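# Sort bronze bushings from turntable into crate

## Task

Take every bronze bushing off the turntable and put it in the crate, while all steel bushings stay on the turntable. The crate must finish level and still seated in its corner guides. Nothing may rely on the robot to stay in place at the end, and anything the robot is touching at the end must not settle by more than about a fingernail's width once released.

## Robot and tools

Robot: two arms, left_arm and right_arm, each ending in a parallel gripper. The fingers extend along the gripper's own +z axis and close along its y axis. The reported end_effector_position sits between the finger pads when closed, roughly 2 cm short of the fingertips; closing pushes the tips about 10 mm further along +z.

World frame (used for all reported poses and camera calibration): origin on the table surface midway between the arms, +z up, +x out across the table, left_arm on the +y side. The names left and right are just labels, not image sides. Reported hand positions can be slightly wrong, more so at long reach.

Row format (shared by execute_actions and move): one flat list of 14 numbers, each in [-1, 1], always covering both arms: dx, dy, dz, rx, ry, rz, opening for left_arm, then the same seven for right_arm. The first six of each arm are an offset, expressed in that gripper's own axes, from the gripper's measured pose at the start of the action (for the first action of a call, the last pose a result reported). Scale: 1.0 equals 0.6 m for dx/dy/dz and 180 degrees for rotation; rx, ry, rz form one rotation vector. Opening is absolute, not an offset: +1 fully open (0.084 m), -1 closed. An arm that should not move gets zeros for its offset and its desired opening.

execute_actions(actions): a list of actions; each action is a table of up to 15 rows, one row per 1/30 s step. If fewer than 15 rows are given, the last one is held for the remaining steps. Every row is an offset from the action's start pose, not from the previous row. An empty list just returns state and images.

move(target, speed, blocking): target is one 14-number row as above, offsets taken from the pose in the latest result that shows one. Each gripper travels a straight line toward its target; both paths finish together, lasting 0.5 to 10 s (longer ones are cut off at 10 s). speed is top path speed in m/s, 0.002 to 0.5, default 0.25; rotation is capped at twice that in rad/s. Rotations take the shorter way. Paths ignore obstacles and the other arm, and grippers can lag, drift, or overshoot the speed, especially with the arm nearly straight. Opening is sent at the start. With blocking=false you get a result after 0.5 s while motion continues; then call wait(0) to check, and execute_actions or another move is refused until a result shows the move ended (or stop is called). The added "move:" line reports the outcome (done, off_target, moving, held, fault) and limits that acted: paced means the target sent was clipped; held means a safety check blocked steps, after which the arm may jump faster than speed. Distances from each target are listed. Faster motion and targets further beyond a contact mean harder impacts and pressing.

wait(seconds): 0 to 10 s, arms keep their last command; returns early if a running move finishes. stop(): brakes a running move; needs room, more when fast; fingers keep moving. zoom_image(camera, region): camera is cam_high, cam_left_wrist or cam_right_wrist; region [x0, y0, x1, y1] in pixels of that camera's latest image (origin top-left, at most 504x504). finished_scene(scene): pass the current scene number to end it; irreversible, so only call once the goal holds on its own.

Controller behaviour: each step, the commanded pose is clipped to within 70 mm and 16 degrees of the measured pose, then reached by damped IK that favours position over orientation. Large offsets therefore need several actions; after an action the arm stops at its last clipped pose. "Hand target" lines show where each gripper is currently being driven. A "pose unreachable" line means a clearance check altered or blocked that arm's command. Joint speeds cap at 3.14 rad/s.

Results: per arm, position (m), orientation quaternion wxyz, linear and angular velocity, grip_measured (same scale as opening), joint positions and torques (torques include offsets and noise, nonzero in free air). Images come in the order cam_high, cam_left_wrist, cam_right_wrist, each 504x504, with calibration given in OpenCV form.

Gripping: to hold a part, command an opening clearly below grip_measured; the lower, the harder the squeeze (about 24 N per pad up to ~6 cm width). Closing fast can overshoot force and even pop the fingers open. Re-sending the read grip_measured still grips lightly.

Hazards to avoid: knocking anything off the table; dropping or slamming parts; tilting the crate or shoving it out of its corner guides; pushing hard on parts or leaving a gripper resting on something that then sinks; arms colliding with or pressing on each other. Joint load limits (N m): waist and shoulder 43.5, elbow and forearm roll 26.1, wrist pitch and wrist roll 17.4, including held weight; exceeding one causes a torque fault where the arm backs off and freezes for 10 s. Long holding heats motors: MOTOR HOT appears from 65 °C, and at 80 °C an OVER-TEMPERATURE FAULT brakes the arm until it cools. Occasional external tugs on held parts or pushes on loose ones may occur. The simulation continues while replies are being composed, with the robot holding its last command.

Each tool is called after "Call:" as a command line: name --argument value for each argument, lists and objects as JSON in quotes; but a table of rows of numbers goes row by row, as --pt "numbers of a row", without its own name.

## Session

Call:
execute_actions --actions '[]'

Scene clock: 0.00 s.
left_arm: end_effector_position=(+0.3604, -0.2560, +0.2649) grip_measured=+1.00 end_effector_quat_wxyz=(+0.147, +0.984, +0.097, +0.035) end_effector_velocity=(-0.000, +0.000, -0.000) end_effector_angular_velocity=(+0.000, +0.001, +0.001) | right_arm: end_effector_position=(+0.7675, -0.5811, +0.2741) grip_measured=+1.00 end_effector_quat_wxyz=(-0.383, +0.669, -0.315, +0.554) end_effector_velocity=(+0.000, -0.000, -0.000) end_effector_angular_velocity=(-0.003, +0.001, +0.000)
Joint positions: left_arm=[-1.037  0.328 -1.573 -0.092  0.952 -1.142  0.084] | right_arm=[-0.202  0.788 -1.904  2.184  0.565 -1.267  0.084]
Joint velocities: left_arm=[-0.    -0.     0.    -0.     0.001 -0.001 -0.   ] | right_arm=[-0.     0.001 -0.001 -0.002 -0.001 -0.001  0.   ]
Joint torques (N m, as the arm reports them, + toward a larger angle): no reading
Motor temperatures (°C, as the motors report them): left_arm=[33 35 42 34 39 36] | right_arm=[35 34 42 33 41 36]
Hand target (left_arm): +0.360, -0.256, +0.265; +0.147, +0.984, +0.097, +0.035
Hand target (right_arm): +0.767, -0.581, +0.274; -0.383, +0.669, -0.315, +0.554
camera_calibration (this result's frames):
cam_left_wrist: T_world_to_cam=[[0.175043, -0.940957, 0.289757, -0.348427], [-0.979367, -0.196597, -0.0467883, 0.384849], [0.100991, -0.275589, -0.955956, 0.280498], [0, 0, 0, 1]] pos_world=[0.409571, -0.174893, 0.387109]
cam_right_wrist: T_world_to_cam=[[0.0122424, -0.508231, -0.861134, -0.0375467], [-0.187623, 0.844735, -0.501219, 0.841912], [0.982165, 0.167705, -0.0850144, -0.505855], [0, 0, 0, 1]] pos_world=[0.655255, -0.64544, 0.346645]

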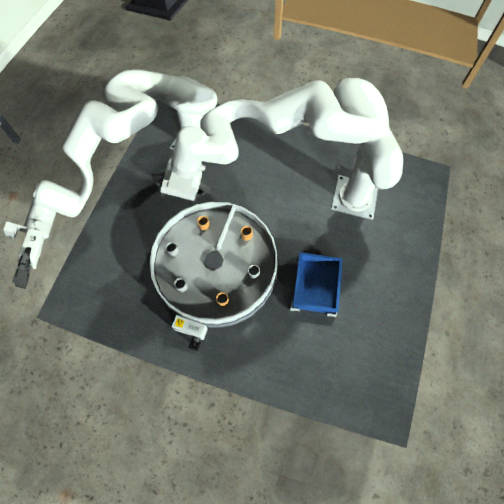

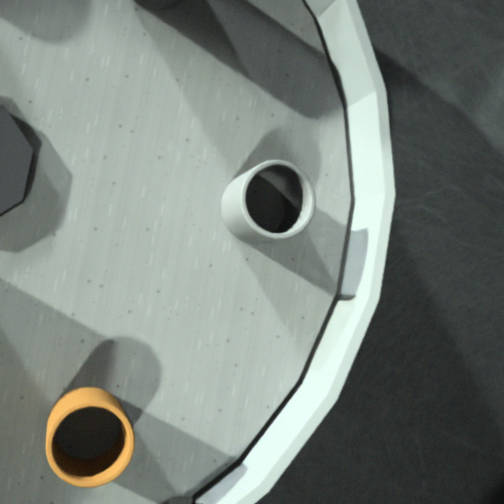

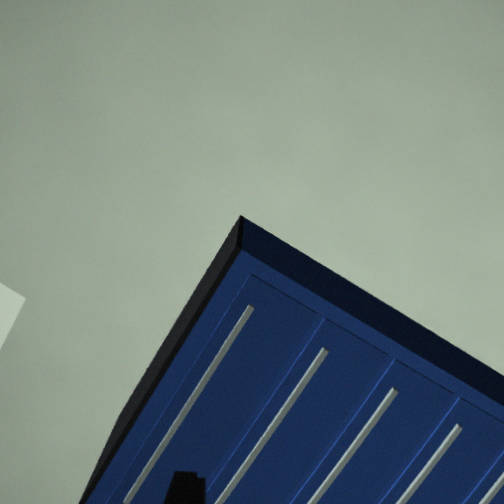

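Call:
move --target '[-0.1417,-0.3177,-0.026,0.0947,-0.0129,0,1,0,0,0,0,0,0,1]' --speed 0.25

Scene clock: 17.30 s.
left_arm: end_effector_position=(+0.2415, -0.0901, +0.2194) grip_measured=+1.00 end_effector_quat_wxyz=(+0.002, +0.995, +0.099, +0.000) end_effector_velocity=(-0.001, +0.002, -0.000) end_effector_angular_velocity=(+0.002, +0.001, +0.001) | right_arm: end_effector_position=(+0.7675, -0.5811, +0.2741) grip_measured=+1.00 end_effector_quat_wxyz=(-0.383, +0.669, -0.315, +0.554) end_effector_velocity=(+0.000, +0.000, +0.001) end_effector_angular_velocity=(-0.002, -0.001, +0.001)
Joint positions: left_arm=[-1.088 -0.13  -0.972 -0.001  1.098 -1.235  0.084] | right_arm=[-0.202  0.788 -1.904  2.184  0.565 -1.267  0.084]
Joint velocities: left_arm=[-0.    -0.005  0.005  0.     0.002 -0.001 -0.   ] | right_arm=[-0.    -0.001 -0.    -0.     0.    -0.002 -0.   ]
Joint torques (N m, as the arm reports them, + toward a larger angle): left_arm=[  0.45 -23.23 -12.4   -1.61  -2.16   0.18] | right_arm=[ -1.08 -40.68 -25.16  -0.33   1.54   0.1 ]
Motor temperatures (°C, as the motors report them): left_arm=[33 38 49 34 39 36] | right_arm=[35 37 47 33 41 36]
Hand target (left_arm): +0.241, -0.090, +0.219; +0.002, +0.995, +0.099, +0.000
Hand target (right_arm): +0.767, -0.581, +0.274; -0.383, +0.669, -0.315, +0.554
Off the commanded pose (left_arm): 0.001 m, 0 deg.
Off the commanded pose (right_arm): 0.000 m, 0 deg.
move: done
camera_calibration (this result's frames):
cam_left_wrist: T_world_to_cam=[[0.189158, -0.981942, -0.0030682, -0.101171], [-0.981935, -0.18914, -0.00543108, 0.291077], [0.00475269, 0.00404011, -0.999981, 0.352815], [0, 0, 0, 1]] pos_world=[0.303279, -0.045715, 0.354079]
cam_right_wrist: T_world_to_cam=[[0.0122424, -0.50823, -0.861134, -0.0375466], [-0.187623, 0.844735, -0.501219, 0.841911], [0.982165, 0.167705, -0.0850144, -0.505855], [0, 0, 0, 1]] pos_world=[0.655255, -0.64544, 0.346645]

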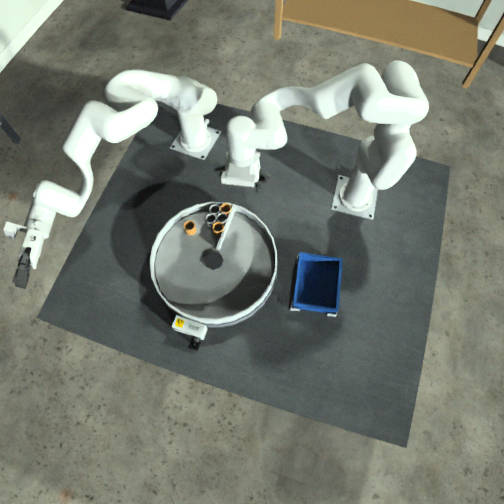

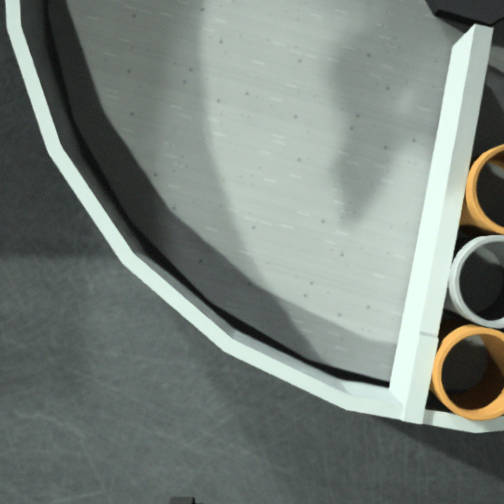

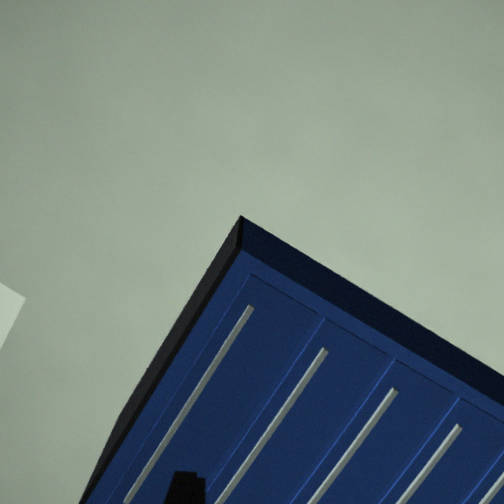

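Call:
move --target '[0,0.217,0,0,0,0,1,0,0,0,0,0,0,1]' --speed 0.25

Scene clock: 24.63 s.
left_arm: end_effector_position=(+0.2670, -0.2176, +0.2205) grip_measured=+1.00 end_effector_quat_wxyz=(+0.002, +0.995, +0.099, +0.001) end_effector_velocity=(-0.001, -0.002, -0.001) end_effector_angular_velocity=(+0.005, +0.002, -0.002) | right_arm: end_effector_position=(+0.7675, -0.5811, +0.2741) grip_measured=+1.00 end_effector_quat_wxyz=(-0.383, +0.669, -0.315, +0.554) end_effector_velocity=(+0.000, +0.001, +0.001) end_effector_angular_velocity=(-0.000, -0.003, +0.002)
Joint positions: left_arm=[-1.165  0.294 -1.494 -0.001  1.195 -1.313  0.084] | right_arm=[-0.202  0.788 -1.904  2.184  0.565 -1.267  0.084]
Joint velocities: left_arm=[-0.002  0.009 -0.01   0.     0.007 -0.001  0.   ] | right_arm=[ 0.    -0.001  0.     0.001  0.003 -0.001  0.   ]
Joint torques (N m, as the arm reports them, + toward a larger angle): left_arm=[  0.31 -34.78 -12.44  -1.19  -2.33   0.1 ] | right_arm=[ -0.43 -40.8  -25.06  -0.42   1.5    0.28]
Motor temperatures (°C, as the motors report them): left_arm=[33 38 50 34 39 36] | right_arm=[35 38 48 33 41 36]
Hand target (left_arm): +0.267, -0.218, +0.220; +0.002, +0.995, +0.099, +0.000
Hand target (right_arm): +0.767, -0.581, +0.274; -0.383, +0.669, -0.315, +0.554
Off the commanded pose (left_arm): 0.001 m, 0 deg.
Off the commanded pose (right_arm): 0.000 m, 0 deg.
move: done
camera_calibration (this result's frames):
cam_left_wrist: T_world_to_cam=[[0.189437, -0.98189, -0.00244289, -0.231386], [-0.98188, -0.189421, -0.00562511, 0.291996], [0.00506051, 0.00346423, -0.999981, 0.354131], [0, 0, 0, 1]] pos_world=[0.328746, -0.173112, 0.355202]
cam_right_wrist: T_world_to_cam=[[0.0122421, -0.50823, -0.861134, -0.0375464], [-0.187623, 0.844735, -0.501219, 0.841911], [0.982165, 0.167705, -0.0850145, -0.505855], [0, 0, 0, 1]] pos_world=[0.655255, -0.64544, 0.346644]

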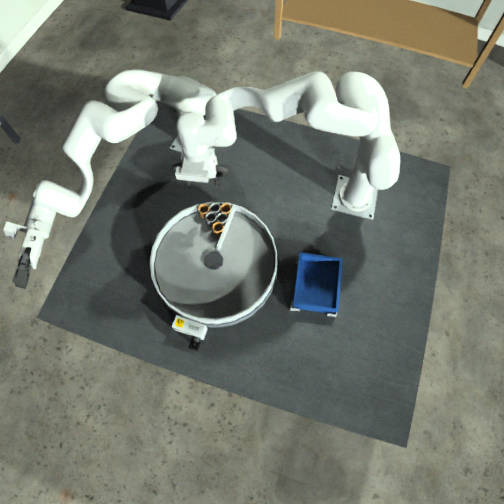

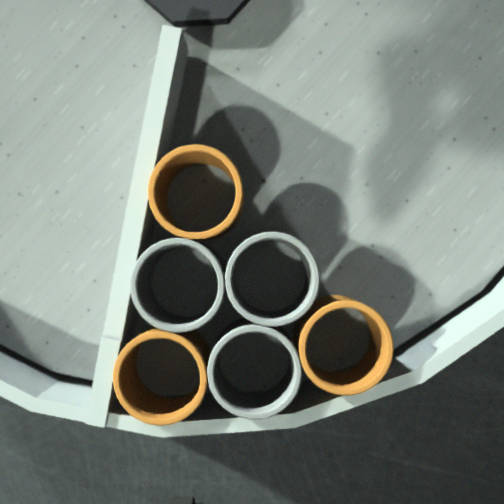

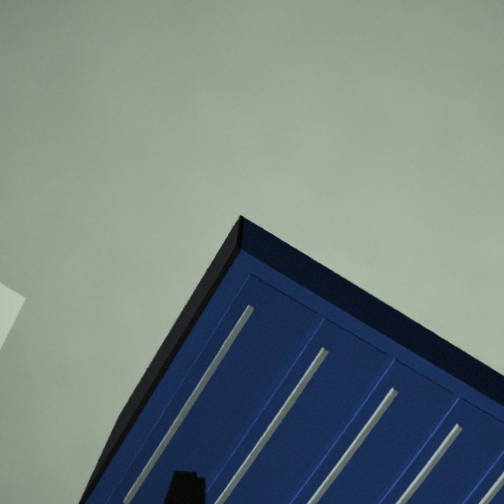

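Call:
move --target '[0.1597,-0.096,0.1675,0,0,0.5,-0.29,0,0,0,0,0,0,1]' --speed 0.2

Call:
move --target '[0,0,0.05,0,0,0,-0.29,0,0,0,0,0,0,1]' --speed 0.04

Scene clock: 51.73 s.
left_arm: end_effector_position=(+0.3496, -0.1432, +0.1198) grip_measured=-0.31 end_effector_quat_wxyz=(+0.001, +0.774, -0.634, +0.002) end_effector_velocity=(-0.000, -0.000, -0.000) end_effector_angular_velocity=(-0.002, +0.001, -0.010) | right_arm: end_effector_position=(+0.7675, -0.5811, +0.2741) grip_measured=+1.00 end_effector_quat_wxyz=(-0.383, +0.669, -0.315, +0.554) end_effector_velocity=(-0.000, -0.000, -0.001) end_effector_angular_velocity=(-0.000, +0.001, -0.001)
Joint positions: left_arm=[-0.965  0.33  -1.244 -0.002  0.909  0.459  0.031] | right_arm=[-0.202  0.788 -1.904  2.184  0.565 -1.267  0.084]
Joint velocities: left_arm=[ 0.     0.001 -0.    -0.002 -0.001  0.011  0.   ] | right_arm=[ 0.     0.     0.     0.    -0.002 -0.     0.   ]
Joint torques (N m, as the arm reports them, + toward a larger angle): left_arm=[  0.75 -33.6  -12.03  -1.16  -2.19  -0.02] | right_arm=[ -0.71 -40.57 -25.16  -0.25   1.52   0.1 ]
Motor temperatures (°C, as the motors report them): left_arm=[33 39 51 34 39 36] | right_arm=[35 39 51 33 41 36]
Hand target (left_arm): +0.350, -0.143, +0.120; +0.001, +0.773, -0.634, +0.002
Hand target (right_arm): +0.767, -0.581, +0.274; -0.383, +0.669, -0.315, +0.554
Off the commanded pose (left_arm): 0.001 m, 0 deg.
Off the commanded pose (right_arm): 0.000 m, 0 deg.
move: done
camera_calibration (this result's frames):
cam_left_wrist: T_world_to_cam=[[-0.981812, -0.189688, -0.00795175, 0.349362], [-0.189609, 0.981812, -0.00965853, 0.27789], [0.00963923, -0.00797514, -0.999922, 0.249477], [0, 0, 0, 1]] pos_world=[0.393293, -0.204577, 0.25492]
cam_right_wrist: T_world_to_cam=[[0.0122422, -0.50823, -0.861134, -0.0375465], [-0.187623, 0.844735, -0.501219, 0.841911], [0.982165, 0.167705, -0.0850144, -0.505855], [0, 0, 0, 1]] pos_world=[0.655255, -0.64544, 0.346644]

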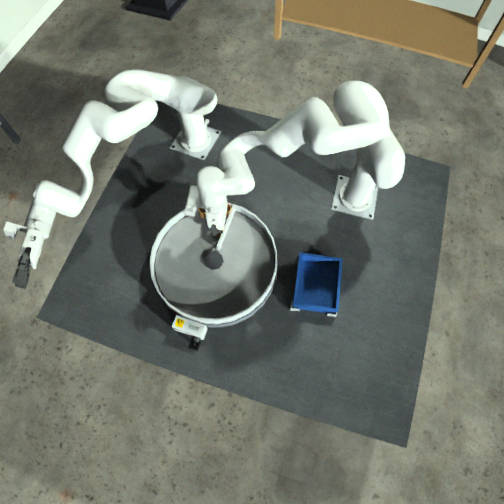

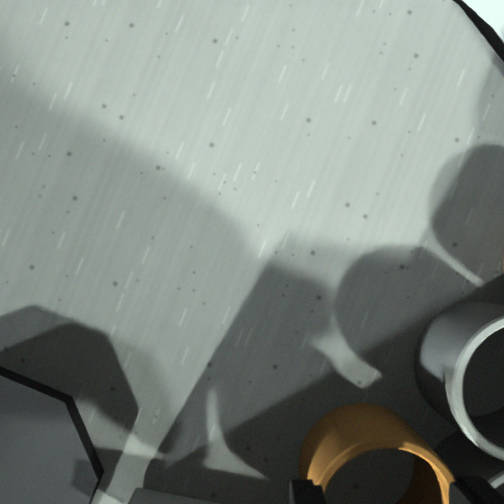

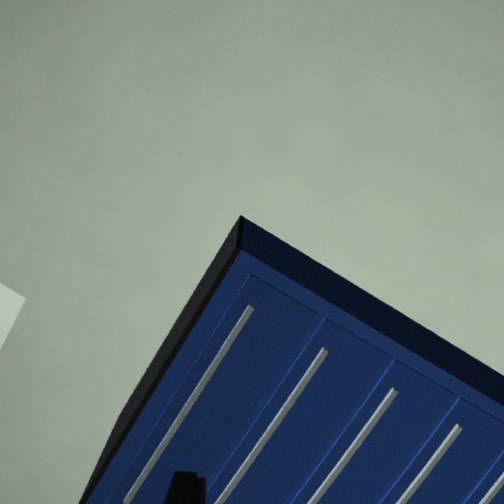

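Scene clock: 52.77 s.
left_arm: end_effector_position=(+0.3577, -0.1538, +0.1114) grip_measured=-0.30 end_effector_quat_wxyz=(+0.006, +0.773, -0.634, +0.024) end_effector_velocity=(+0.001, +0.000, +0.000) end_effector_angular_velocity=(-0.000, -0.001, +0.001) | right_arm: end_effector_position=(+0.7675, -0.5811, +0.2741) grip_measured=+1.00 end_effector_quat_wxyz=(-0.383, +0.669, -0.315, +0.554) end_effector_velocity=(-0.000, -0.000, +0.000) end_effector_angular_velocity=(+0.003, +0.001, -0.002)
Joint positions: left_arm=[-0.965  0.355 -1.242 -0.002  0.837  0.459  0.031] | right_arm=[-0.202  0.788 -1.904  2.184  0.565 -1.267  0.084]
Joint velocities: left_arm=[ 0.002  0.    -0.001  0.001 -0.001  0.001 -0.   ] | right_arm=[-0.    -0.    -0.     0.002 -0.002  0.001  0.   ]
Joint torques (N m, as the arm reports them, + toward a larger angle): left_arm=[-0.03  5.    4.32 -0.24  1.97 -0.01] | right_arm=[ -0.63 -40.42 -24.99  -0.42   1.5    0.2 ]
Motor temperatures (°C, as the motors report them): left_arm=[33 39 51 34 39 36] | right_arm=[35 39 51 33 41 36]
Hand target (left_arm): +0.349, -0.143, +0.090; +0.001, +0.774, -0.634, +0.002
Hand target (right_arm): +0.767, -0.581, +0.274; -0.383, +0.669, -0.315, +0.554
Off the commanded pose (left_arm): 0.025 m, 3 deg.
Off the commanded pose (right_arm): 0.000 m, 0 deg.
move: off_target (left_arm)
camera_calibration (this result's frames):
cam_left_wrist: T_world_to_cam=[[-0.981318, -0.190326, -0.0281398, 0.357169], [-0.188778, 0.980742, -0.0500758, 0.293756], [0.0371286, -0.043828, -0.998349, 0.22541], [0, 0, 0, 1]] pos_world=[0.397582, -0.210241, 0.249799]
cam_right_wrist: T_world_to_cam=[[0.0122423, -0.50823, -0.861134, -0.0375464], [-0.187623, 0.844735, -0.501219, 0.841911], [0.982165, 0.167705, -0.0850144, -0.505855], [0, 0, 0, 1]] pos_world=[0.655255, -0.64544, 0.346644]

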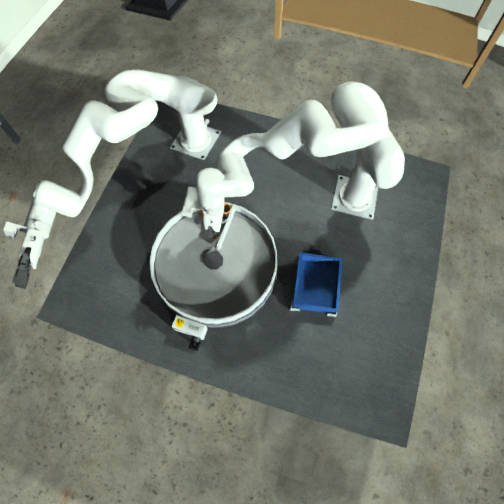

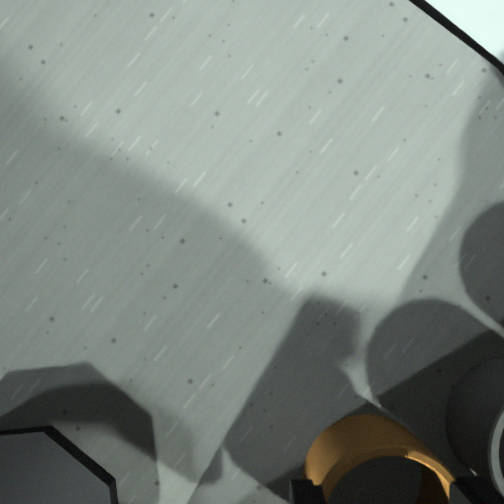

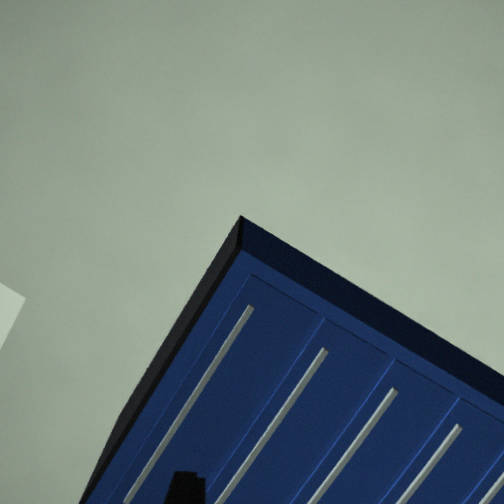

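Call:
move --target '[0.0787,-0.0192,0.009,-0.0089,-0.016,0,-0.29,0,0,0,0,0,0,1]' --speed 0.05

Scene clock: 61.70 s.
left_arm: end_effector_position=(+0.3796, -0.1996, +0.1130) grip_measured=-0.30 end_effector_quat_wxyz=(+0.002, +0.774, -0.634, +0.000) end_effector_velocity=(-0.001, -0.001, -0.000) end_effector_angular_velocity=(+0.003, +0.003, -0.002) | right_arm: end_effector_position=(+0.7675, -0.5811, +0.2741) grip_measured=+1.00 end_effector_quat_wxyz=(-0.383, +0.669, -0.315, +0.554) end_effector_velocity=(+0.000, +0.000, +0.002) end_effector_angular_velocity=(+0.001, -0.003, +0.001)
Joint positions: left_arm=[-0.982  0.55  -1.558 -0.005  1.007  0.444  0.031] | right_arm=[-0.202  0.788 -1.904  2.184  0.565 -1.267  0.084]
Joint velocities: left_arm=[-0.002  0.006 -0.01  -0.     0.008  0.     0.   ] | right_arm=[-0.    -0.001 -0.     0.001  0.002  0.     0.   ]
Joint torques (N m, as the arm reports them, + toward a larger angle): left_arm=[  0.07 -14.1   -2.21  -0.81  -0.27   0.21] | right_arm=[ -0.77 -40.24 -25.16  -0.42   1.61   0.24]
Motor temperatures (°C, as the motors report them): left_arm=[33 38 47 34 39 36] | right_arm=[35 39 51 33 41 36]
Hand target (left_arm): +0.378, -0.198, +0.109; +0.001, +0.774, -0.634, -0.004
Hand target (right_arm): +0.767, -0.581, +0.274; -0.383, +0.669, -0.315, +0.554
Off the commanded pose (left_arm): 0.005 m, 1 deg.
Off the commanded pose (right_arm): 0.000 m, 0 deg.
move: off_target (left_arm)
camera_calibration (this result's frames):
cam_left_wrist: T_world_to_cam=[[-0.981855, -0.189597, -0.00376363, 0.367584], [-0.189563, 0.981837, -0.00784726, 0.33864], [0.00518309, -0.00699142, -0.999962, 0.243823], [0, 0, 0, 1]] pos_world=[0.423844, -0.261092, 0.247855]
cam_right_wrist: T_world_to_cam=[[0.0122423, -0.50823, -0.861134, -0.0375465], [-0.187623, 0.844735, -0.501219, 0.841911], [0.982165, 0.167705, -0.0850144, -0.505855], [0, 0, 0, 1]] pos_world=[0.655255, -0.64544, 0.346644]

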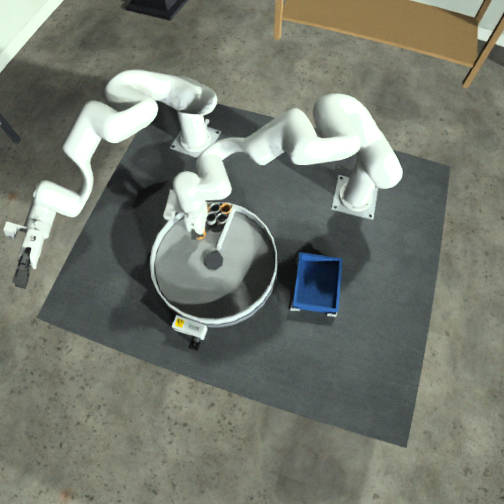

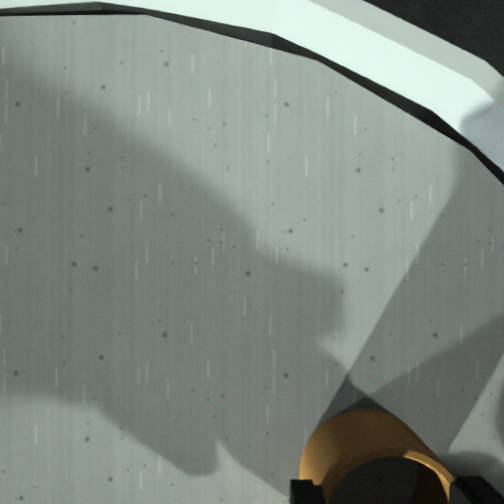

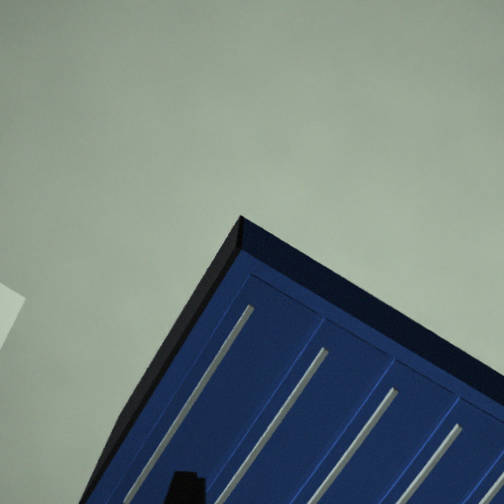

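Ring came along. Now lift, open, descend, close.

Call:
execute_actions --actions '[[[0,0,-0.03,0,0,0,-0.29,0,0,0,0,0,0,1],[0,0,-0.03,0,0,0,-0.29,0,0,0,0,0,0,1],[0,0,-0.03,0,0,0,-0.29,0,0,0,0,0,0,1],[0,0,-0.03,0,0,0,-0.29,0,0,0,0,0,0,1],[0,0,-0.03,0,0,0,-0.29,0,0,0,0,0,0,1],[0,0,-0.03,0,0,0,1,0,0,0,0,0,0,1]],[[0,0,0.03,0,0,0,1,0,0,0,0,0,0,1]],[[0,0,0.03,0,0,0,1,0,0,0,0,0,0,1]],[[0,0,0,0,0,0,-1,0,0,0,0,0,0,1]],[[0,0,0,0,0,0,-1,0,0,0,0,0,0,1]],[[0,0,-0.06,0,0,0,-1,0,0,0,0,0,0,1]]]'

Scene clock: 71.47 s.
left_arm: end_effector_position=(+0.3800, -0.1999, +0.1331) grip_measured=-1.00 end_effector_quat_wxyz=(+0.003, +0.774, -0.634, +0.002) end_effector_velocity=(+0.004, -0.004, +0.010) end_effector_angular_velocity=(-0.015, -0.011, +0.001) | right_arm: end_effector_position=(+0.7675, -0.5811, +0.2741) grip_measured=+1.00 end_effector_quat_wxyz=(-0.383, +0.669, -0.315, +0.554) end_effector_velocity=(-0.000, -0.000, +0.001) end_effector_angular_velocity=(-0.002, -0.001, +0.000)
Joint positions: left_arm=[-0.981  0.525 -1.578 -0.005  1.048  0.444  0.   ] | right_arm=[-0.202  0.788 -1.904  2.184  0.565 -1.267  0.084]
Joint velocities: left_arm=[ 0.001 -0.008 -0.014  0.     0.004  0.     0.   ] | right_arm=[-0.    -0.001 -0.    -0.001 -0.    -0.001  0.   ]
Joint torques (N m, as the arm reports them, + toward a larger angle): left_arm=[ -0.1  -39.52 -12.44  -1.31  -2.28   0.35] | right_arm=[ -0.74 -40.45 -24.99  -0.39   1.47   0.19]
Motor temperatures (°C, as the motors report them): left_arm=[33 38 46 34 39 36] | right_arm=[35 39 51 33 41 36]
Hand target (left_arm): +0.380, -0.200, +0.134; +0.003, +0.774, -0.634, +0.003
Hand target (right_arm): +0.767, -0.581, +0.274; -0.383, +0.669, -0.315, +0.554
Off the commanded pose (left_arm): 0.002 m, 0 deg.
Off the commanded pose (right_arm): 0.000 m, 0 deg.
camera_calibration (this result's frames):
cam_left_wrist: T_world_to_cam=[[-0.981823, -0.189721, -0.00543092, 0.368236], [-0.189652, 0.981788, -0.0111848, 0.339609], [0.007454, -0.00995155, -0.999923, 0.262471], [0, 0, 0, 1]] pos_world=[0.423994, -0.26095, 0.268249]
cam_right_wrist: T_world_to_cam=[[0.0122415, -0.50823, -0.861134, -0.0375462], [-0.187623, 0.844735, -0.501219, 0.841911], [0.982165, 0.167705, -0.0850151, -0.505855], [0, 0, 0, 1]] pos_world=[0.655255, -0.64544, 0.346644]

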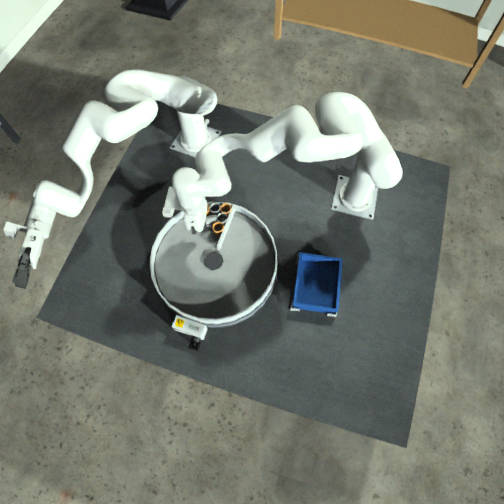

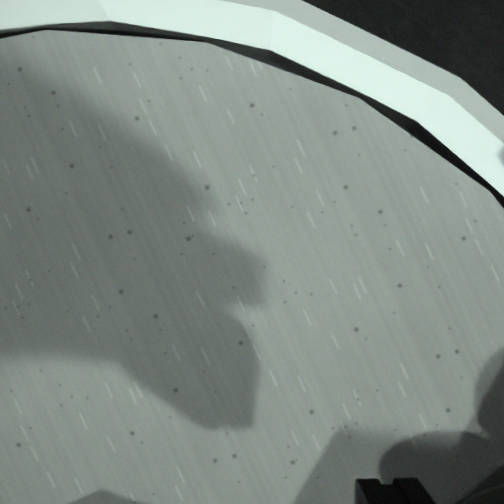

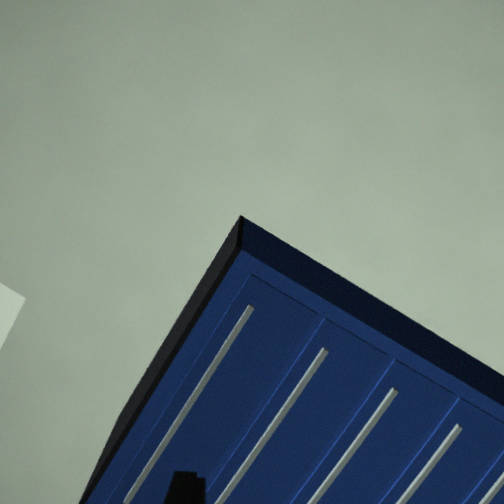

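Call:
move --target '[-0.146,0.131,-0.145,0,0,0,-0.29,0,0,0,0,0,0,1]' --speed 0.25

Scene clock: 80.80 s.
left_arm: end_effector_position=(+0.2860, -0.1285, +0.2189) grip_measured=-0.31 end_effector_quat_wxyz=(+0.003, +0.774, -0.634, +0.001) end_effector_velocity=(-0.001, -0.000, +0.004) end_effector_angular_velocity=(-0.005, -0.003, -0.001) | right_arm: end_effector_position=(+0.7675, -0.5811, +0.2741) grip_measured=+1.00 end_effector_quat_wxyz=(-0.383, +0.669, -0.315, +0.554) end_effector_velocity=(+0.000, -0.000, -0.000) end_effector_angular_velocity=(-0.003, +0.001, +0.001)
Joint positions: left_arm=[-1.049  0.06  -1.184 -0.004  1.121  0.376  0.031] | right_arm=[-0.202  0.788 -1.904  2.184  0.565 -1.267  0.084]
Joint velocities: left_arm=[-0.002 -0.008  0.001 -0.     0.001 -0.    -0.   ] | right_arm=[-0.     0.001 -0.    -0.002 -0.    -0.001  0.   ]
Joint torques (N m, as the arm reports them, + toward a larger angle): left_arm=[  0.03 -27.81 -12.34  -1.13  -2.46   0.01] | right_arm=[ -0.52 -40.38 -25.1   -0.3    1.47   0.21]
Motor temperatures (°C, as the motors report them): left_arm=[33 39 49 34 39 36] | right_arm=[35 40 51 33 41 36]
Hand target (left_arm): +0.286, -0.129, +0.219; +0.003, +0.774, -0.634, +0.002
Hand target (right_arm): +0.767, -0.581, +0.274; -0.383, +0.669, -0.315, +0.554
Off the commanded pose (left_arm): 0.001 m, 0 deg.
Off the commanded pose (right_arm): 0.000 m, 0 deg.
move: done
camera_calibration (this result's frames):
cam_left_wrist: T_world_to_cam=[[-0.981779, -0.189959, -0.00511379, 0.289784], [-0.1899, 0.981749, -0.0103468, 0.252552], [0.00698594, -0.0091872, -0.999933, 0.349902], [0, 0, 0, 1]] pos_world=[0.330019, -0.189681, 0.353974]
cam_right_wrist: T_world_to_cam=[[0.0122416, -0.50823, -0.861134, -0.0375464], [-0.187624, 0.844735, -0.501219, 0.841911], [0.982165, 0.167705, -0.085015, -0.505855], [0, 0, 0, 1]] pos_world=[0.655255, -0.64544, 0.346644]

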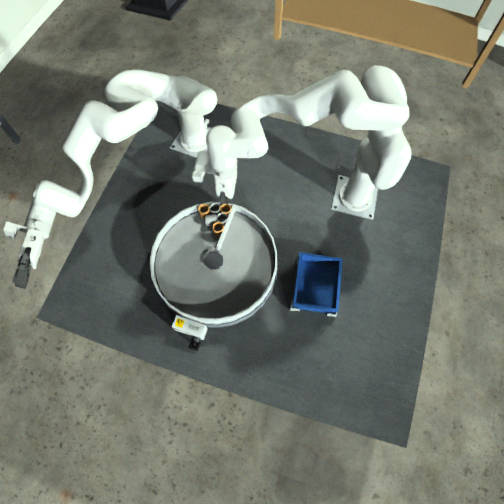

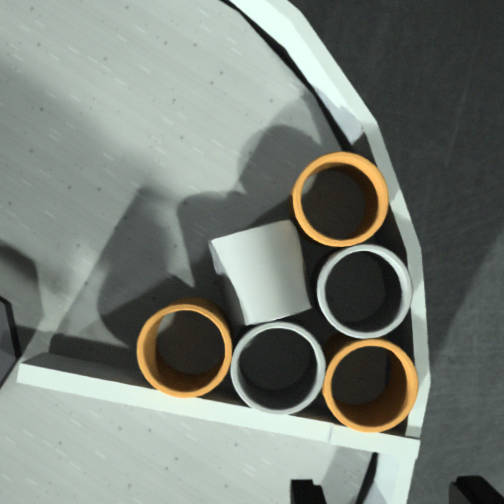

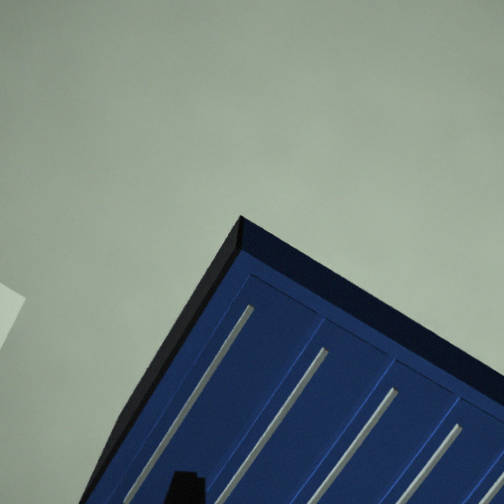

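Call:
move --target '[0.0517,-0.1008,0.148,-0.003,-0.0015,0,-0.29,0,0,0,0,0,0,1]' --speed 0.2

Call:
move --target '[0,0,0.04,0,0,0,-0.29,0,0,0,0,0,0,1]' --speed 0.04

Call:
move --target '[0.0552,-0.0758,0.006,0,0,0,-0.29,0,0,0,0,0,0,1]' --speed 0.06

Call:
execute_actions --actions '[[[0,0,0,0,0,0,1,0,0,0,0,0,0,1],[0,0,0,0,0,0,1,0,0,0,0,0,0,1],[0,0,0,0,0,0,1,0,0,0,0,0,0,1],[0,0,0,0,0,0,1,0,0,0,0,0,0,1],[0,0,0.045,0,0,0,1,0,0,0,0,0,0,1]],[[0,0,0,0,0,0,1,0,0,0,0,0,0,1]],[[0,0,0,0,0,0,-1,0,0,0,0,0,0,1]],[[0,0,0,0,0,0,-1,0,0,0,0,0,0,1]],[[0,0,-0.06,0,0,0,-1,0,0,0,0,0,0,1]]]'

Scene clock: 97.47 s.
left_arm: end_effector_position=(+0.3512, -0.1480, +0.1308) grip_measured=-0.31 end_effector_quat_wxyz=(+0.005, +0.773, -0.634, -0.003) end_effector_velocity=(+0.001, +0.001, -0.004) end_effector_angular_velocity=(+0.005, +0.004, +0.002) | right_arm: end_effector_position=(+0.7675, -0.5811, +0.2741) grip_measured=+1.00 end_effector_quat_wxyz=(-0.383, +0.669, -0.315, +0.554) end_effector_velocity=(+0.000, -0.000, +0.001) end_effector_angular_velocity=(+0.001, -0.002, -0.001)
Joint positions: left_arm=[-0.965  0.336 -1.288 -0.013  0.956  0.466  0.031] | right_arm=[-0.202  0.788 -1.904  2.184  0.565 -1.267  0.084]
Joint velocities: left_arm=[ 0.003  0.008 -0.001 -0.    -0.     0.002 -0.   ] | right_arm=[ 0.    -0.001 -0.001  0.002  0.     0.    -0.   ]
Joint torques (N m, as the arm reports them, + toward a larger angle): left_arm=[  0.29 -34.27 -11.84  -1.31  -2.06   0.3 ] | right_arm=[ -0.33 -40.4  -25.16  -0.28   1.45   0.18]
Motor temperatures (°C, as the motors report them): left_arm=[33 39 51 34 39 36] | right_arm=[35 40 52 33 41 36]
Hand target (left_arm): +0.351, -0.148, +0.130; +0.005, +0.774, -0.634, -0.003
Hand target (right_arm): +0.767, -0.581, +0.274; -0.383, +0.669, -0.315, +0.554
Off the commanded pose (left_arm): 0.001 m, 0 deg.
Off the commanded pose (right_arm): 0.000 m, 0 deg.
move: done
camera_calibration (this result's frames):
cam_left_wrist: T_world_to_cam=[[-0.981882, -0.189452, 0.0040073, 0.348526], [-0.189475, 0.981864, -0.00654236, 0.282536], [-0.00269516, -0.00718311, -0.999971, 0.264889], [0, 0, 0, 1]] pos_world=[0.396459, -0.20948, 0.265333]
cam_right_wrist: T_world_to_cam=[[0.0122416, -0.50823, -0.861134, -0.0375462], [-0.187623, 0.844735, -0.501219, 0.841911], [0.982165, 0.167705, -0.0850149, -0.505855], [0, 0, 0, 1]] pos_world=[0.655255, -0.64544, 0.346644]

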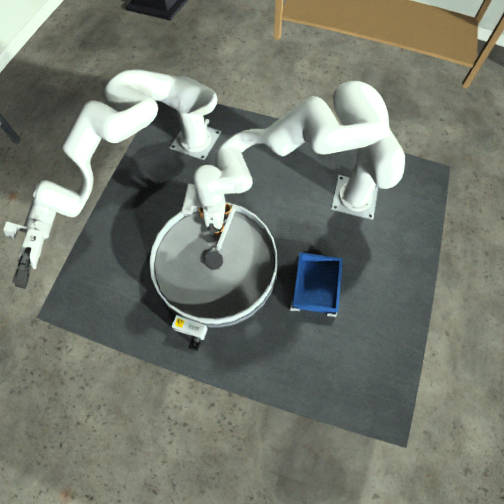

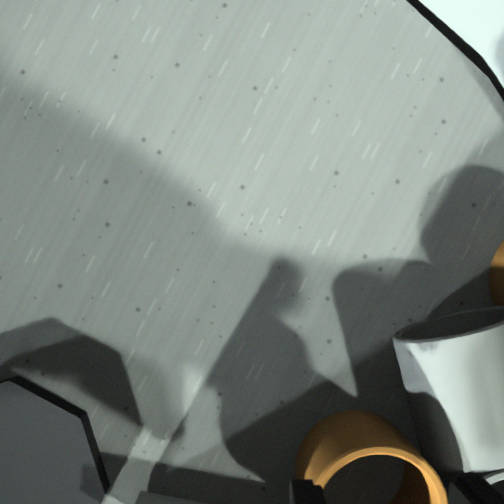

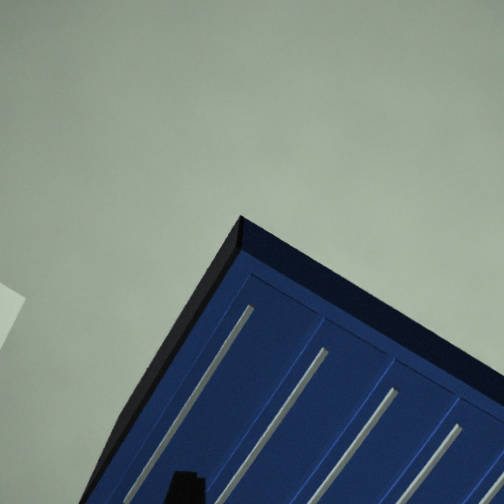

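Scene clock: 98.37 s.
left_arm: end_effector_position=(+0.3532, -0.1512, +0.1127) grip_measured=-0.30 end_effector_quat_wxyz=(+0.006, +0.773, -0.634, +0.004) end_effector_velocity=(-0.000, +0.001, -0.003) end_effector_angular_velocity=(+0.002, +0.001, +0.000) | right_arm: end_effector_position=(+0.7675, -0.5811, +0.2741) grip_measured=+1.00 end_effector_quat_wxyz=(-0.383, +0.669, -0.315, +0.554) end_effector_velocity=(-0.000, -0.000, -0.000) end_effector_angular_velocity=(-0.000, +0.001, -0.001)
Joint positions: left_arm=[-0.965  0.364 -1.269 -0.014  0.896  0.466  0.031] | right_arm=[-0.202  0.788 -1.904  2.184  0.565 -1.267  0.084]
Joint velocities: left_arm=[ 0.     0.004  0.003  0.    -0.005 -0.     0.   ] | right_arm=[ 0.     0.     0.    -0.    -0.001 -0.    -0.   ]
Joint torques (N m, as the arm reports them, + toward a larger angle): left_arm=[  0.   -11.82  -2.54  -1.03  -0.36   0.23] | right_arm=[ -0.51 -40.45 -25.06  -0.53   1.5    0.15]
Motor temperatures (°C, as the motors report them): left_arm=[33 39 51 34 39 36] | right_arm=[35 40 52 33 41 36]
Hand target (left_arm): +0.351, -0.148, +0.107; +0.005, +0.773, -0.634, -0.003
Hand target (right_arm): +0.767, -0.581, +0.274; -0.383, +0.669, -0.315, +0.554
Off the commanded pose (left_arm): 0.007 m, 1 deg.
Off the commanded pose (right_arm): 0.000 m, 0 deg.
move: off_target (left_arm)
camera_calibration (this result's frames):
cam_left_wrist: T_world_to_cam=[[-0.981861, -0.189591, -0.00179018, 0.350643], [-0.189526, 0.9817, -0.0185705, 0.287238], [0.00527823, -0.0178944, -0.999826, 0.242319], [0, 0, 0, 1]] pos_world=[0.397443, -0.211166, 0.248239]
cam_right_wrist: T_world_to_cam=[[0.0122416, -0.50823, -0.861134, -0.0375462], [-0.187623, 0.844735, -0.501219, 0.841911], [0.982165, 0.167705, -0.0850149, -0.505855], [0, 0, 0, 1]] pos_world=[0.655255, -0.64544, 0.346644]

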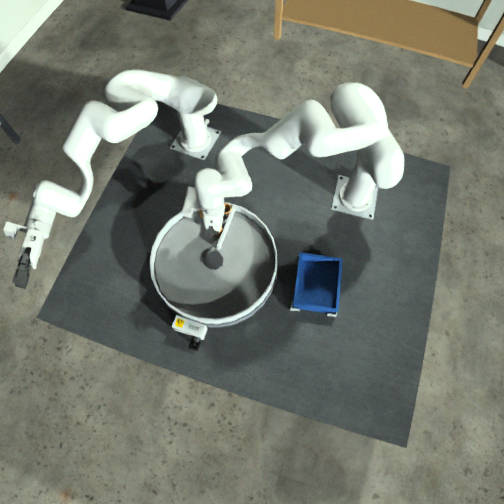

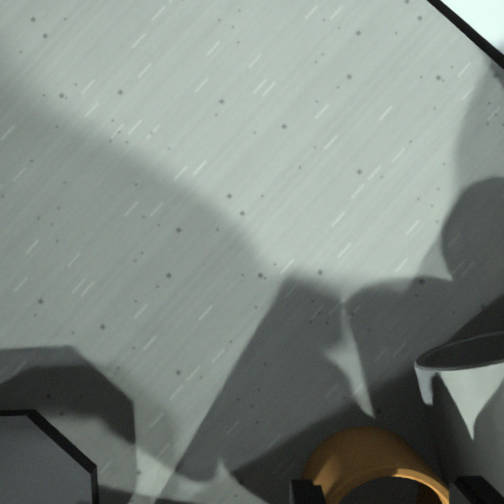

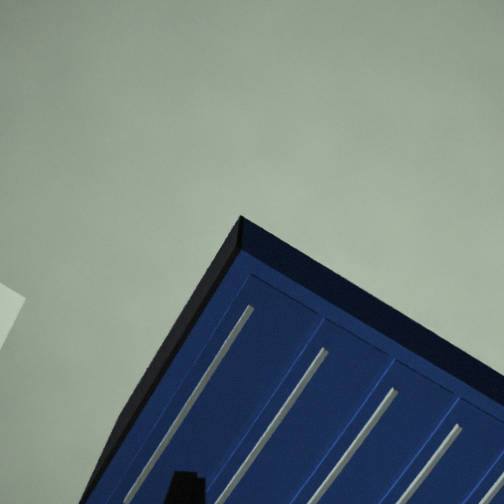

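Scene clock: 99.67 s.
left_arm: end_effector_position=(+0.4053, -0.1760, +0.1131) grip_measured=-0.30 end_effector_quat_wxyz=(+0.007, +0.773, -0.634, +0.007) end_effector_velocity=(+0.001, +0.000, -0.000) end_effector_angular_velocity=(+0.003, +0.002, -0.000) | right_arm: end_effector_position=(+0.7675, -0.5811, +0.2741) grip_measured=+1.00 end_effector_quat_wxyz=(-0.383, +0.669, -0.315, +0.554) end_effector_velocity=(+0.000, +0.000, +0.002) end_effector_angular_velocity=(+0.001, -0.002, +0.000)
Joint positions: left_arm=[-0.922  0.529 -1.521 -0.014  0.976  0.509  0.031] | right_arm=[-0.202  0.788 -1.904  2.184  0.565 -1.267  0.084]
Joint velocities: left_arm=[ 0.001  0.004 -0.007  0.     0.006  0.     0.   ] | right_arm=[-0.    -0.001 -0.001  0.     0.001  0.001 -0.   ]
Joint torques (N m, as the arm reports them, + toward a larger angle): left_arm=[  0.13 -14.1   -2.62  -0.52  -0.65  -0.05] | right_arm=[ -0.55 -40.37 -25.13  -0.39   1.55   0.31]
Motor temperatures (°C, as the motors report them): left_arm=[33 38 50 34 39 36] | right_arm=[35 40 52 33 41 36]
Hand target (left_arm): +0.404, -0.175, +0.109; +0.006, +0.774, -0.634, +0.003
Hand target (right_arm): +0.767, -0.581, +0.274; -0.383, +0.669, -0.315, +0.554
Off the commanded pose (left_arm): 0.004 m, 0 deg.
Off the commanded pose (right_arm): 0.000 m, 0 deg.
move: off_target (left_arm)
camera_calibration (this result's frames):
cam_left_wrist: T_world_to_cam=[[-0.981836, -0.189659, -0.00534379, 0.397438], [-0.189475, 0.981577, -0.0246345, 0.322161], [0.00991749, -0.0231745, -0.999682, 0.239166], [0, 0, 0, 1]] pos_world=[0.448888, -0.235305, 0.24915]
cam_right_wrist: T_world_to_cam=[[0.0122418, -0.50823, -0.861134, -0.0375462], [-0.187623, 0.844735, -0.501218, 0.841911], [0.982165, 0.167705, -0.0850148, -0.505855], [0, 0, 0, 1]] pos_world=[0.655255, -0.64544, 0.346644]

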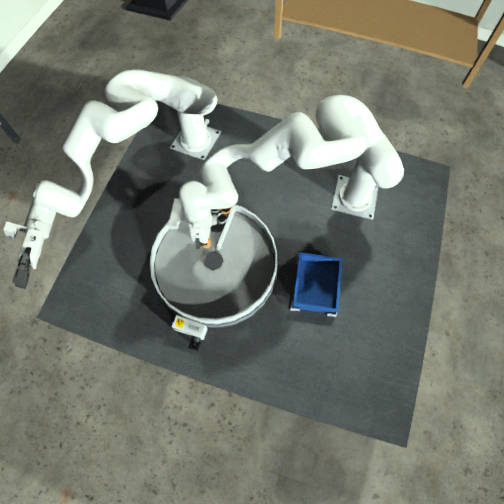

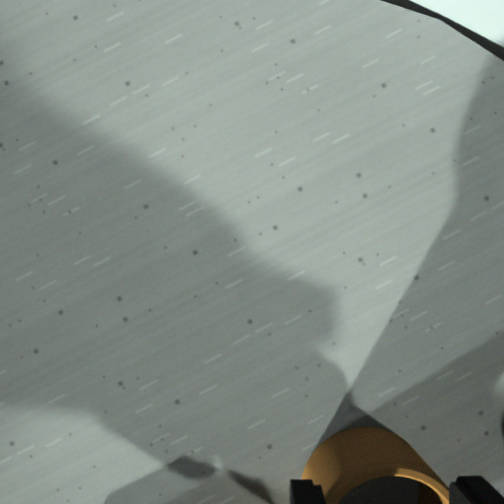

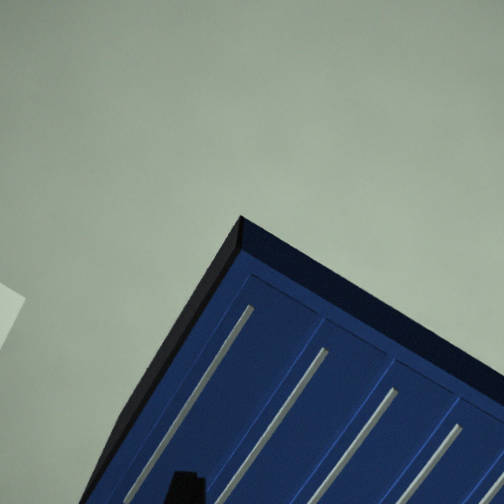

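Scene clock: 102.17 s.
left_arm: end_effector_position=(+0.4045, -0.1765, +0.1216) grip_measured=-1.00 end_effector_quat_wxyz=(+0.007, +0.773, -0.634, +0.007) end_effector_velocity=(+0.000, -0.007, +0.005) end_effector_angular_velocity=(-0.014, -0.007, -0.002) | right_arm: end_effector_position=(+0.7675, -0.5811, +0.2741) grip_measured=+1.00 end_effector_quat_wxyz=(-0.383, +0.669, -0.315, +0.554) end_effector_velocity=(-0.000, +0.000, +0.000) end_effector_angular_velocity=(-0.002, +0.001, +0.001)
Joint positions: left_arm=[-0.923  0.517 -1.529 -0.014  0.995  0.509  0.   ] | right_arm=[-0.202  0.788 -1.904  2.184  0.565 -1.267  0.084]
Joint velocities: left_arm=[-0.005  0.001 -0.011 -0.005 -0.005 -0.001  0.   ] | right_arm=[-0.    -0.     0.    -0.003 -0.     0.     0.   ]
Joint torques (N m, as the arm reports them, + toward a larger angle): left_arm=[  0.32 -39.94 -12.45  -1.23  -1.97   0.1 ] | right_arm=[ -0.31 -40.72 -25.06  -0.15   1.48   0.26]
Motor temperatures (°C, as the motors report them): left_arm=[33 39 50 34 39 36] | right_arm=[35 40 52 33 41 36]
Hand target (left_arm): +0.405, -0.179, +0.125; +0.009, +0.773, -0.635, +0.011
Hand target (right_arm): +0.767, -0.581, +0.274; -0.383, +0.669, -0.315, +0.554
Off the commanded pose (left_arm): 0.004 m, 1 deg.
Off the commanded pose (right_arm): 0.000 m, 0 deg.
camera_calibration (this result's frames):
cam_left_wrist: T_world_to_cam=[[-0.982046, -0.188574, -0.00498741, 0.39684], [-0.188395, 0.981775, -0.0249883, 0.322296], [0.00960865, -0.0236001, -0.999675, 0.247748], [0, 0, 0, 1]] pos_world=[0.448053, -0.235741, 0.2577]
cam_right_wrist: T_world_to_cam=[[0.0122419, -0.50823, -0.861135, -0.037546], [-0.187623, 0.844735, -0.501218, 0.841911], [0.982165, 0.167704, -0.0850143, -0.505856], [0, 0, 0, 1]] pos_world=[0.655255, -0.64544, 0.346644]

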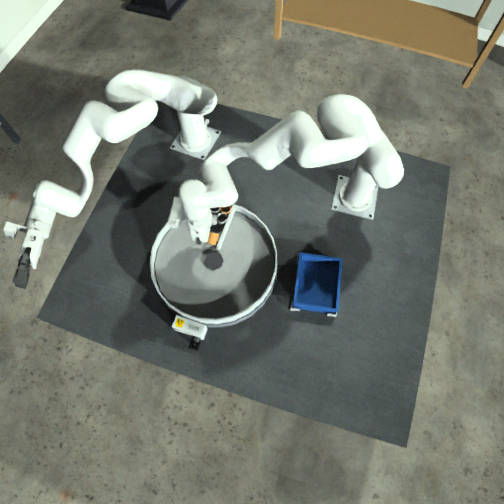

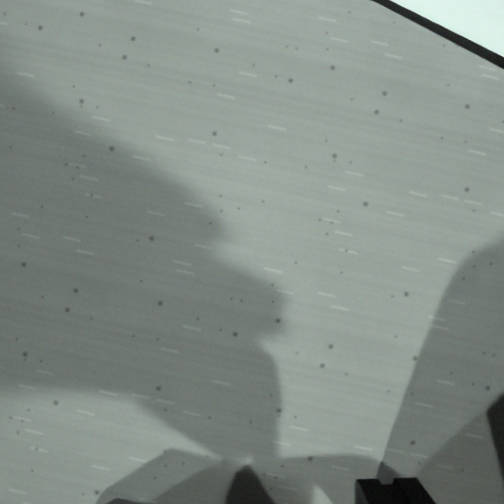

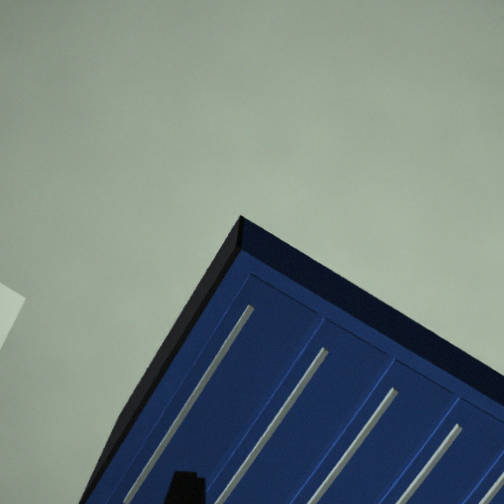

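Call:
move --target '[-0.115,0.179,-0.163,-0.0016,-0.008,0,1,0,0,0,0,0,0,1]' --speed 0.25

Scene clock: 109.23 s.
left_arm: end_effector_position=(+0.2857, -0.1273, +0.2176) grip_measured=+1.00 end_effector_quat_wxyz=(+0.001, +0.773, -0.634, -0.005) end_effector_velocity=(-0.002, -0.001, +0.003) end_effector_angular_velocity=(-0.005, -0.003, -0.003) | right_arm: end_effector_position=(+0.7675, -0.5811, +0.2741) grip_measured=+1.00 end_effector_quat_wxyz=(-0.383, +0.669, -0.315, +0.554) end_effector_velocity=(+0.000, +0.001, -0.000) end_effector_angular_velocity=(-0.002, -0.001, +0.003)
Joint positions: left_arm=[-1.047  0.067 -1.192 -0.005  1.133  0.379  0.084] | right_arm=[-0.202  0.788 -1.904  2.184  0.565 -1.267  0.084]
Joint velocities: left_arm=[-0.004 -0.007  0.     0.     0.001 -0.002 -0.   ] | right_arm=[ 0.     0.001 -0.001 -0.001  0.003 -0.001  0.   ]
Joint torques (N m, as the arm reports them, + toward a larger angle): left_arm=[ -0.09 -28.19 -12.06  -0.82  -2.43   0.09] | right_arm=[ -0.58 -40.63 -24.92  -0.46   1.39   0.2 ]
Motor temperatures (°C, as the motors report them): left_arm=[33 39 50 34 39 36] | right_arm=[35 40 52 33 41 36]
Hand target (left_arm): +0.286, -0.127, +0.218; +0.001, +0.773, -0.634, -0.004
Hand target (right_arm): +0.767, -0.581, +0.274; -0.383, +0.669, -0.315, +0.554
Off the commanded pose (left_arm): 0.001 m, 0 deg.
Off the commanded pose (right_arm): 0.000 m, 0 deg.
move: done
camera_calibration (this result's frames):
cam_left_wrist: T_world_to_cam=[[-0.982021, -0.18877, 0.0004098, 0.28878], [-0.188769, 0.982021, 0.000784267, 0.24864], [-0.000550478, 0.00069281, -1, 0.352033], [0, 0, 0, 1]] pos_world=[0.330717, -0.189901, 0.35172]
cam_right_wrist: T_world_to_cam=[[0.0122418, -0.50823, -0.861135, -0.0375459], [-0.187623, 0.844735, -0.501218, 0.841911], [0.982165, 0.167704, -0.0850145, -0.505855], [0, 0, 0, 1]] pos_world=[0.655255, -0.64544, 0.346644]

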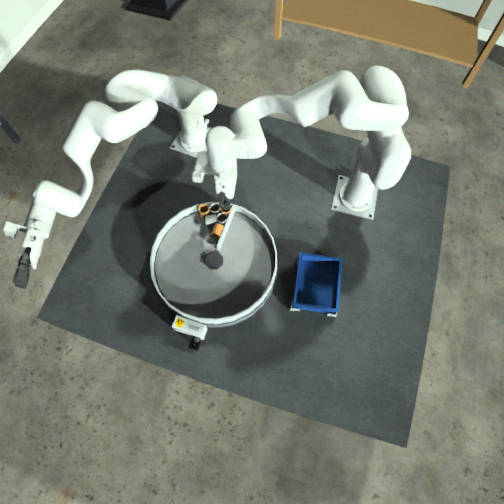

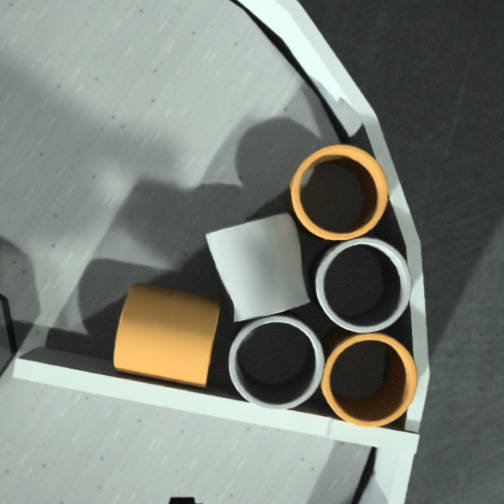

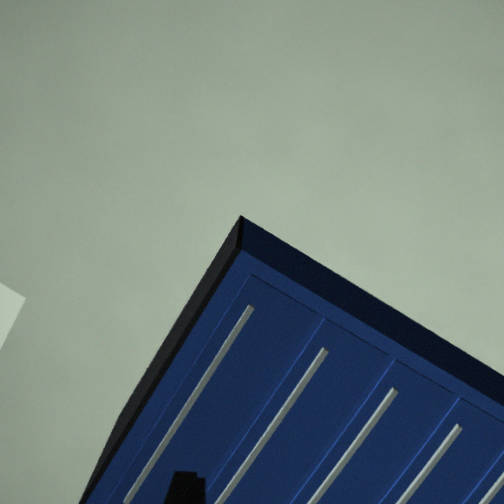

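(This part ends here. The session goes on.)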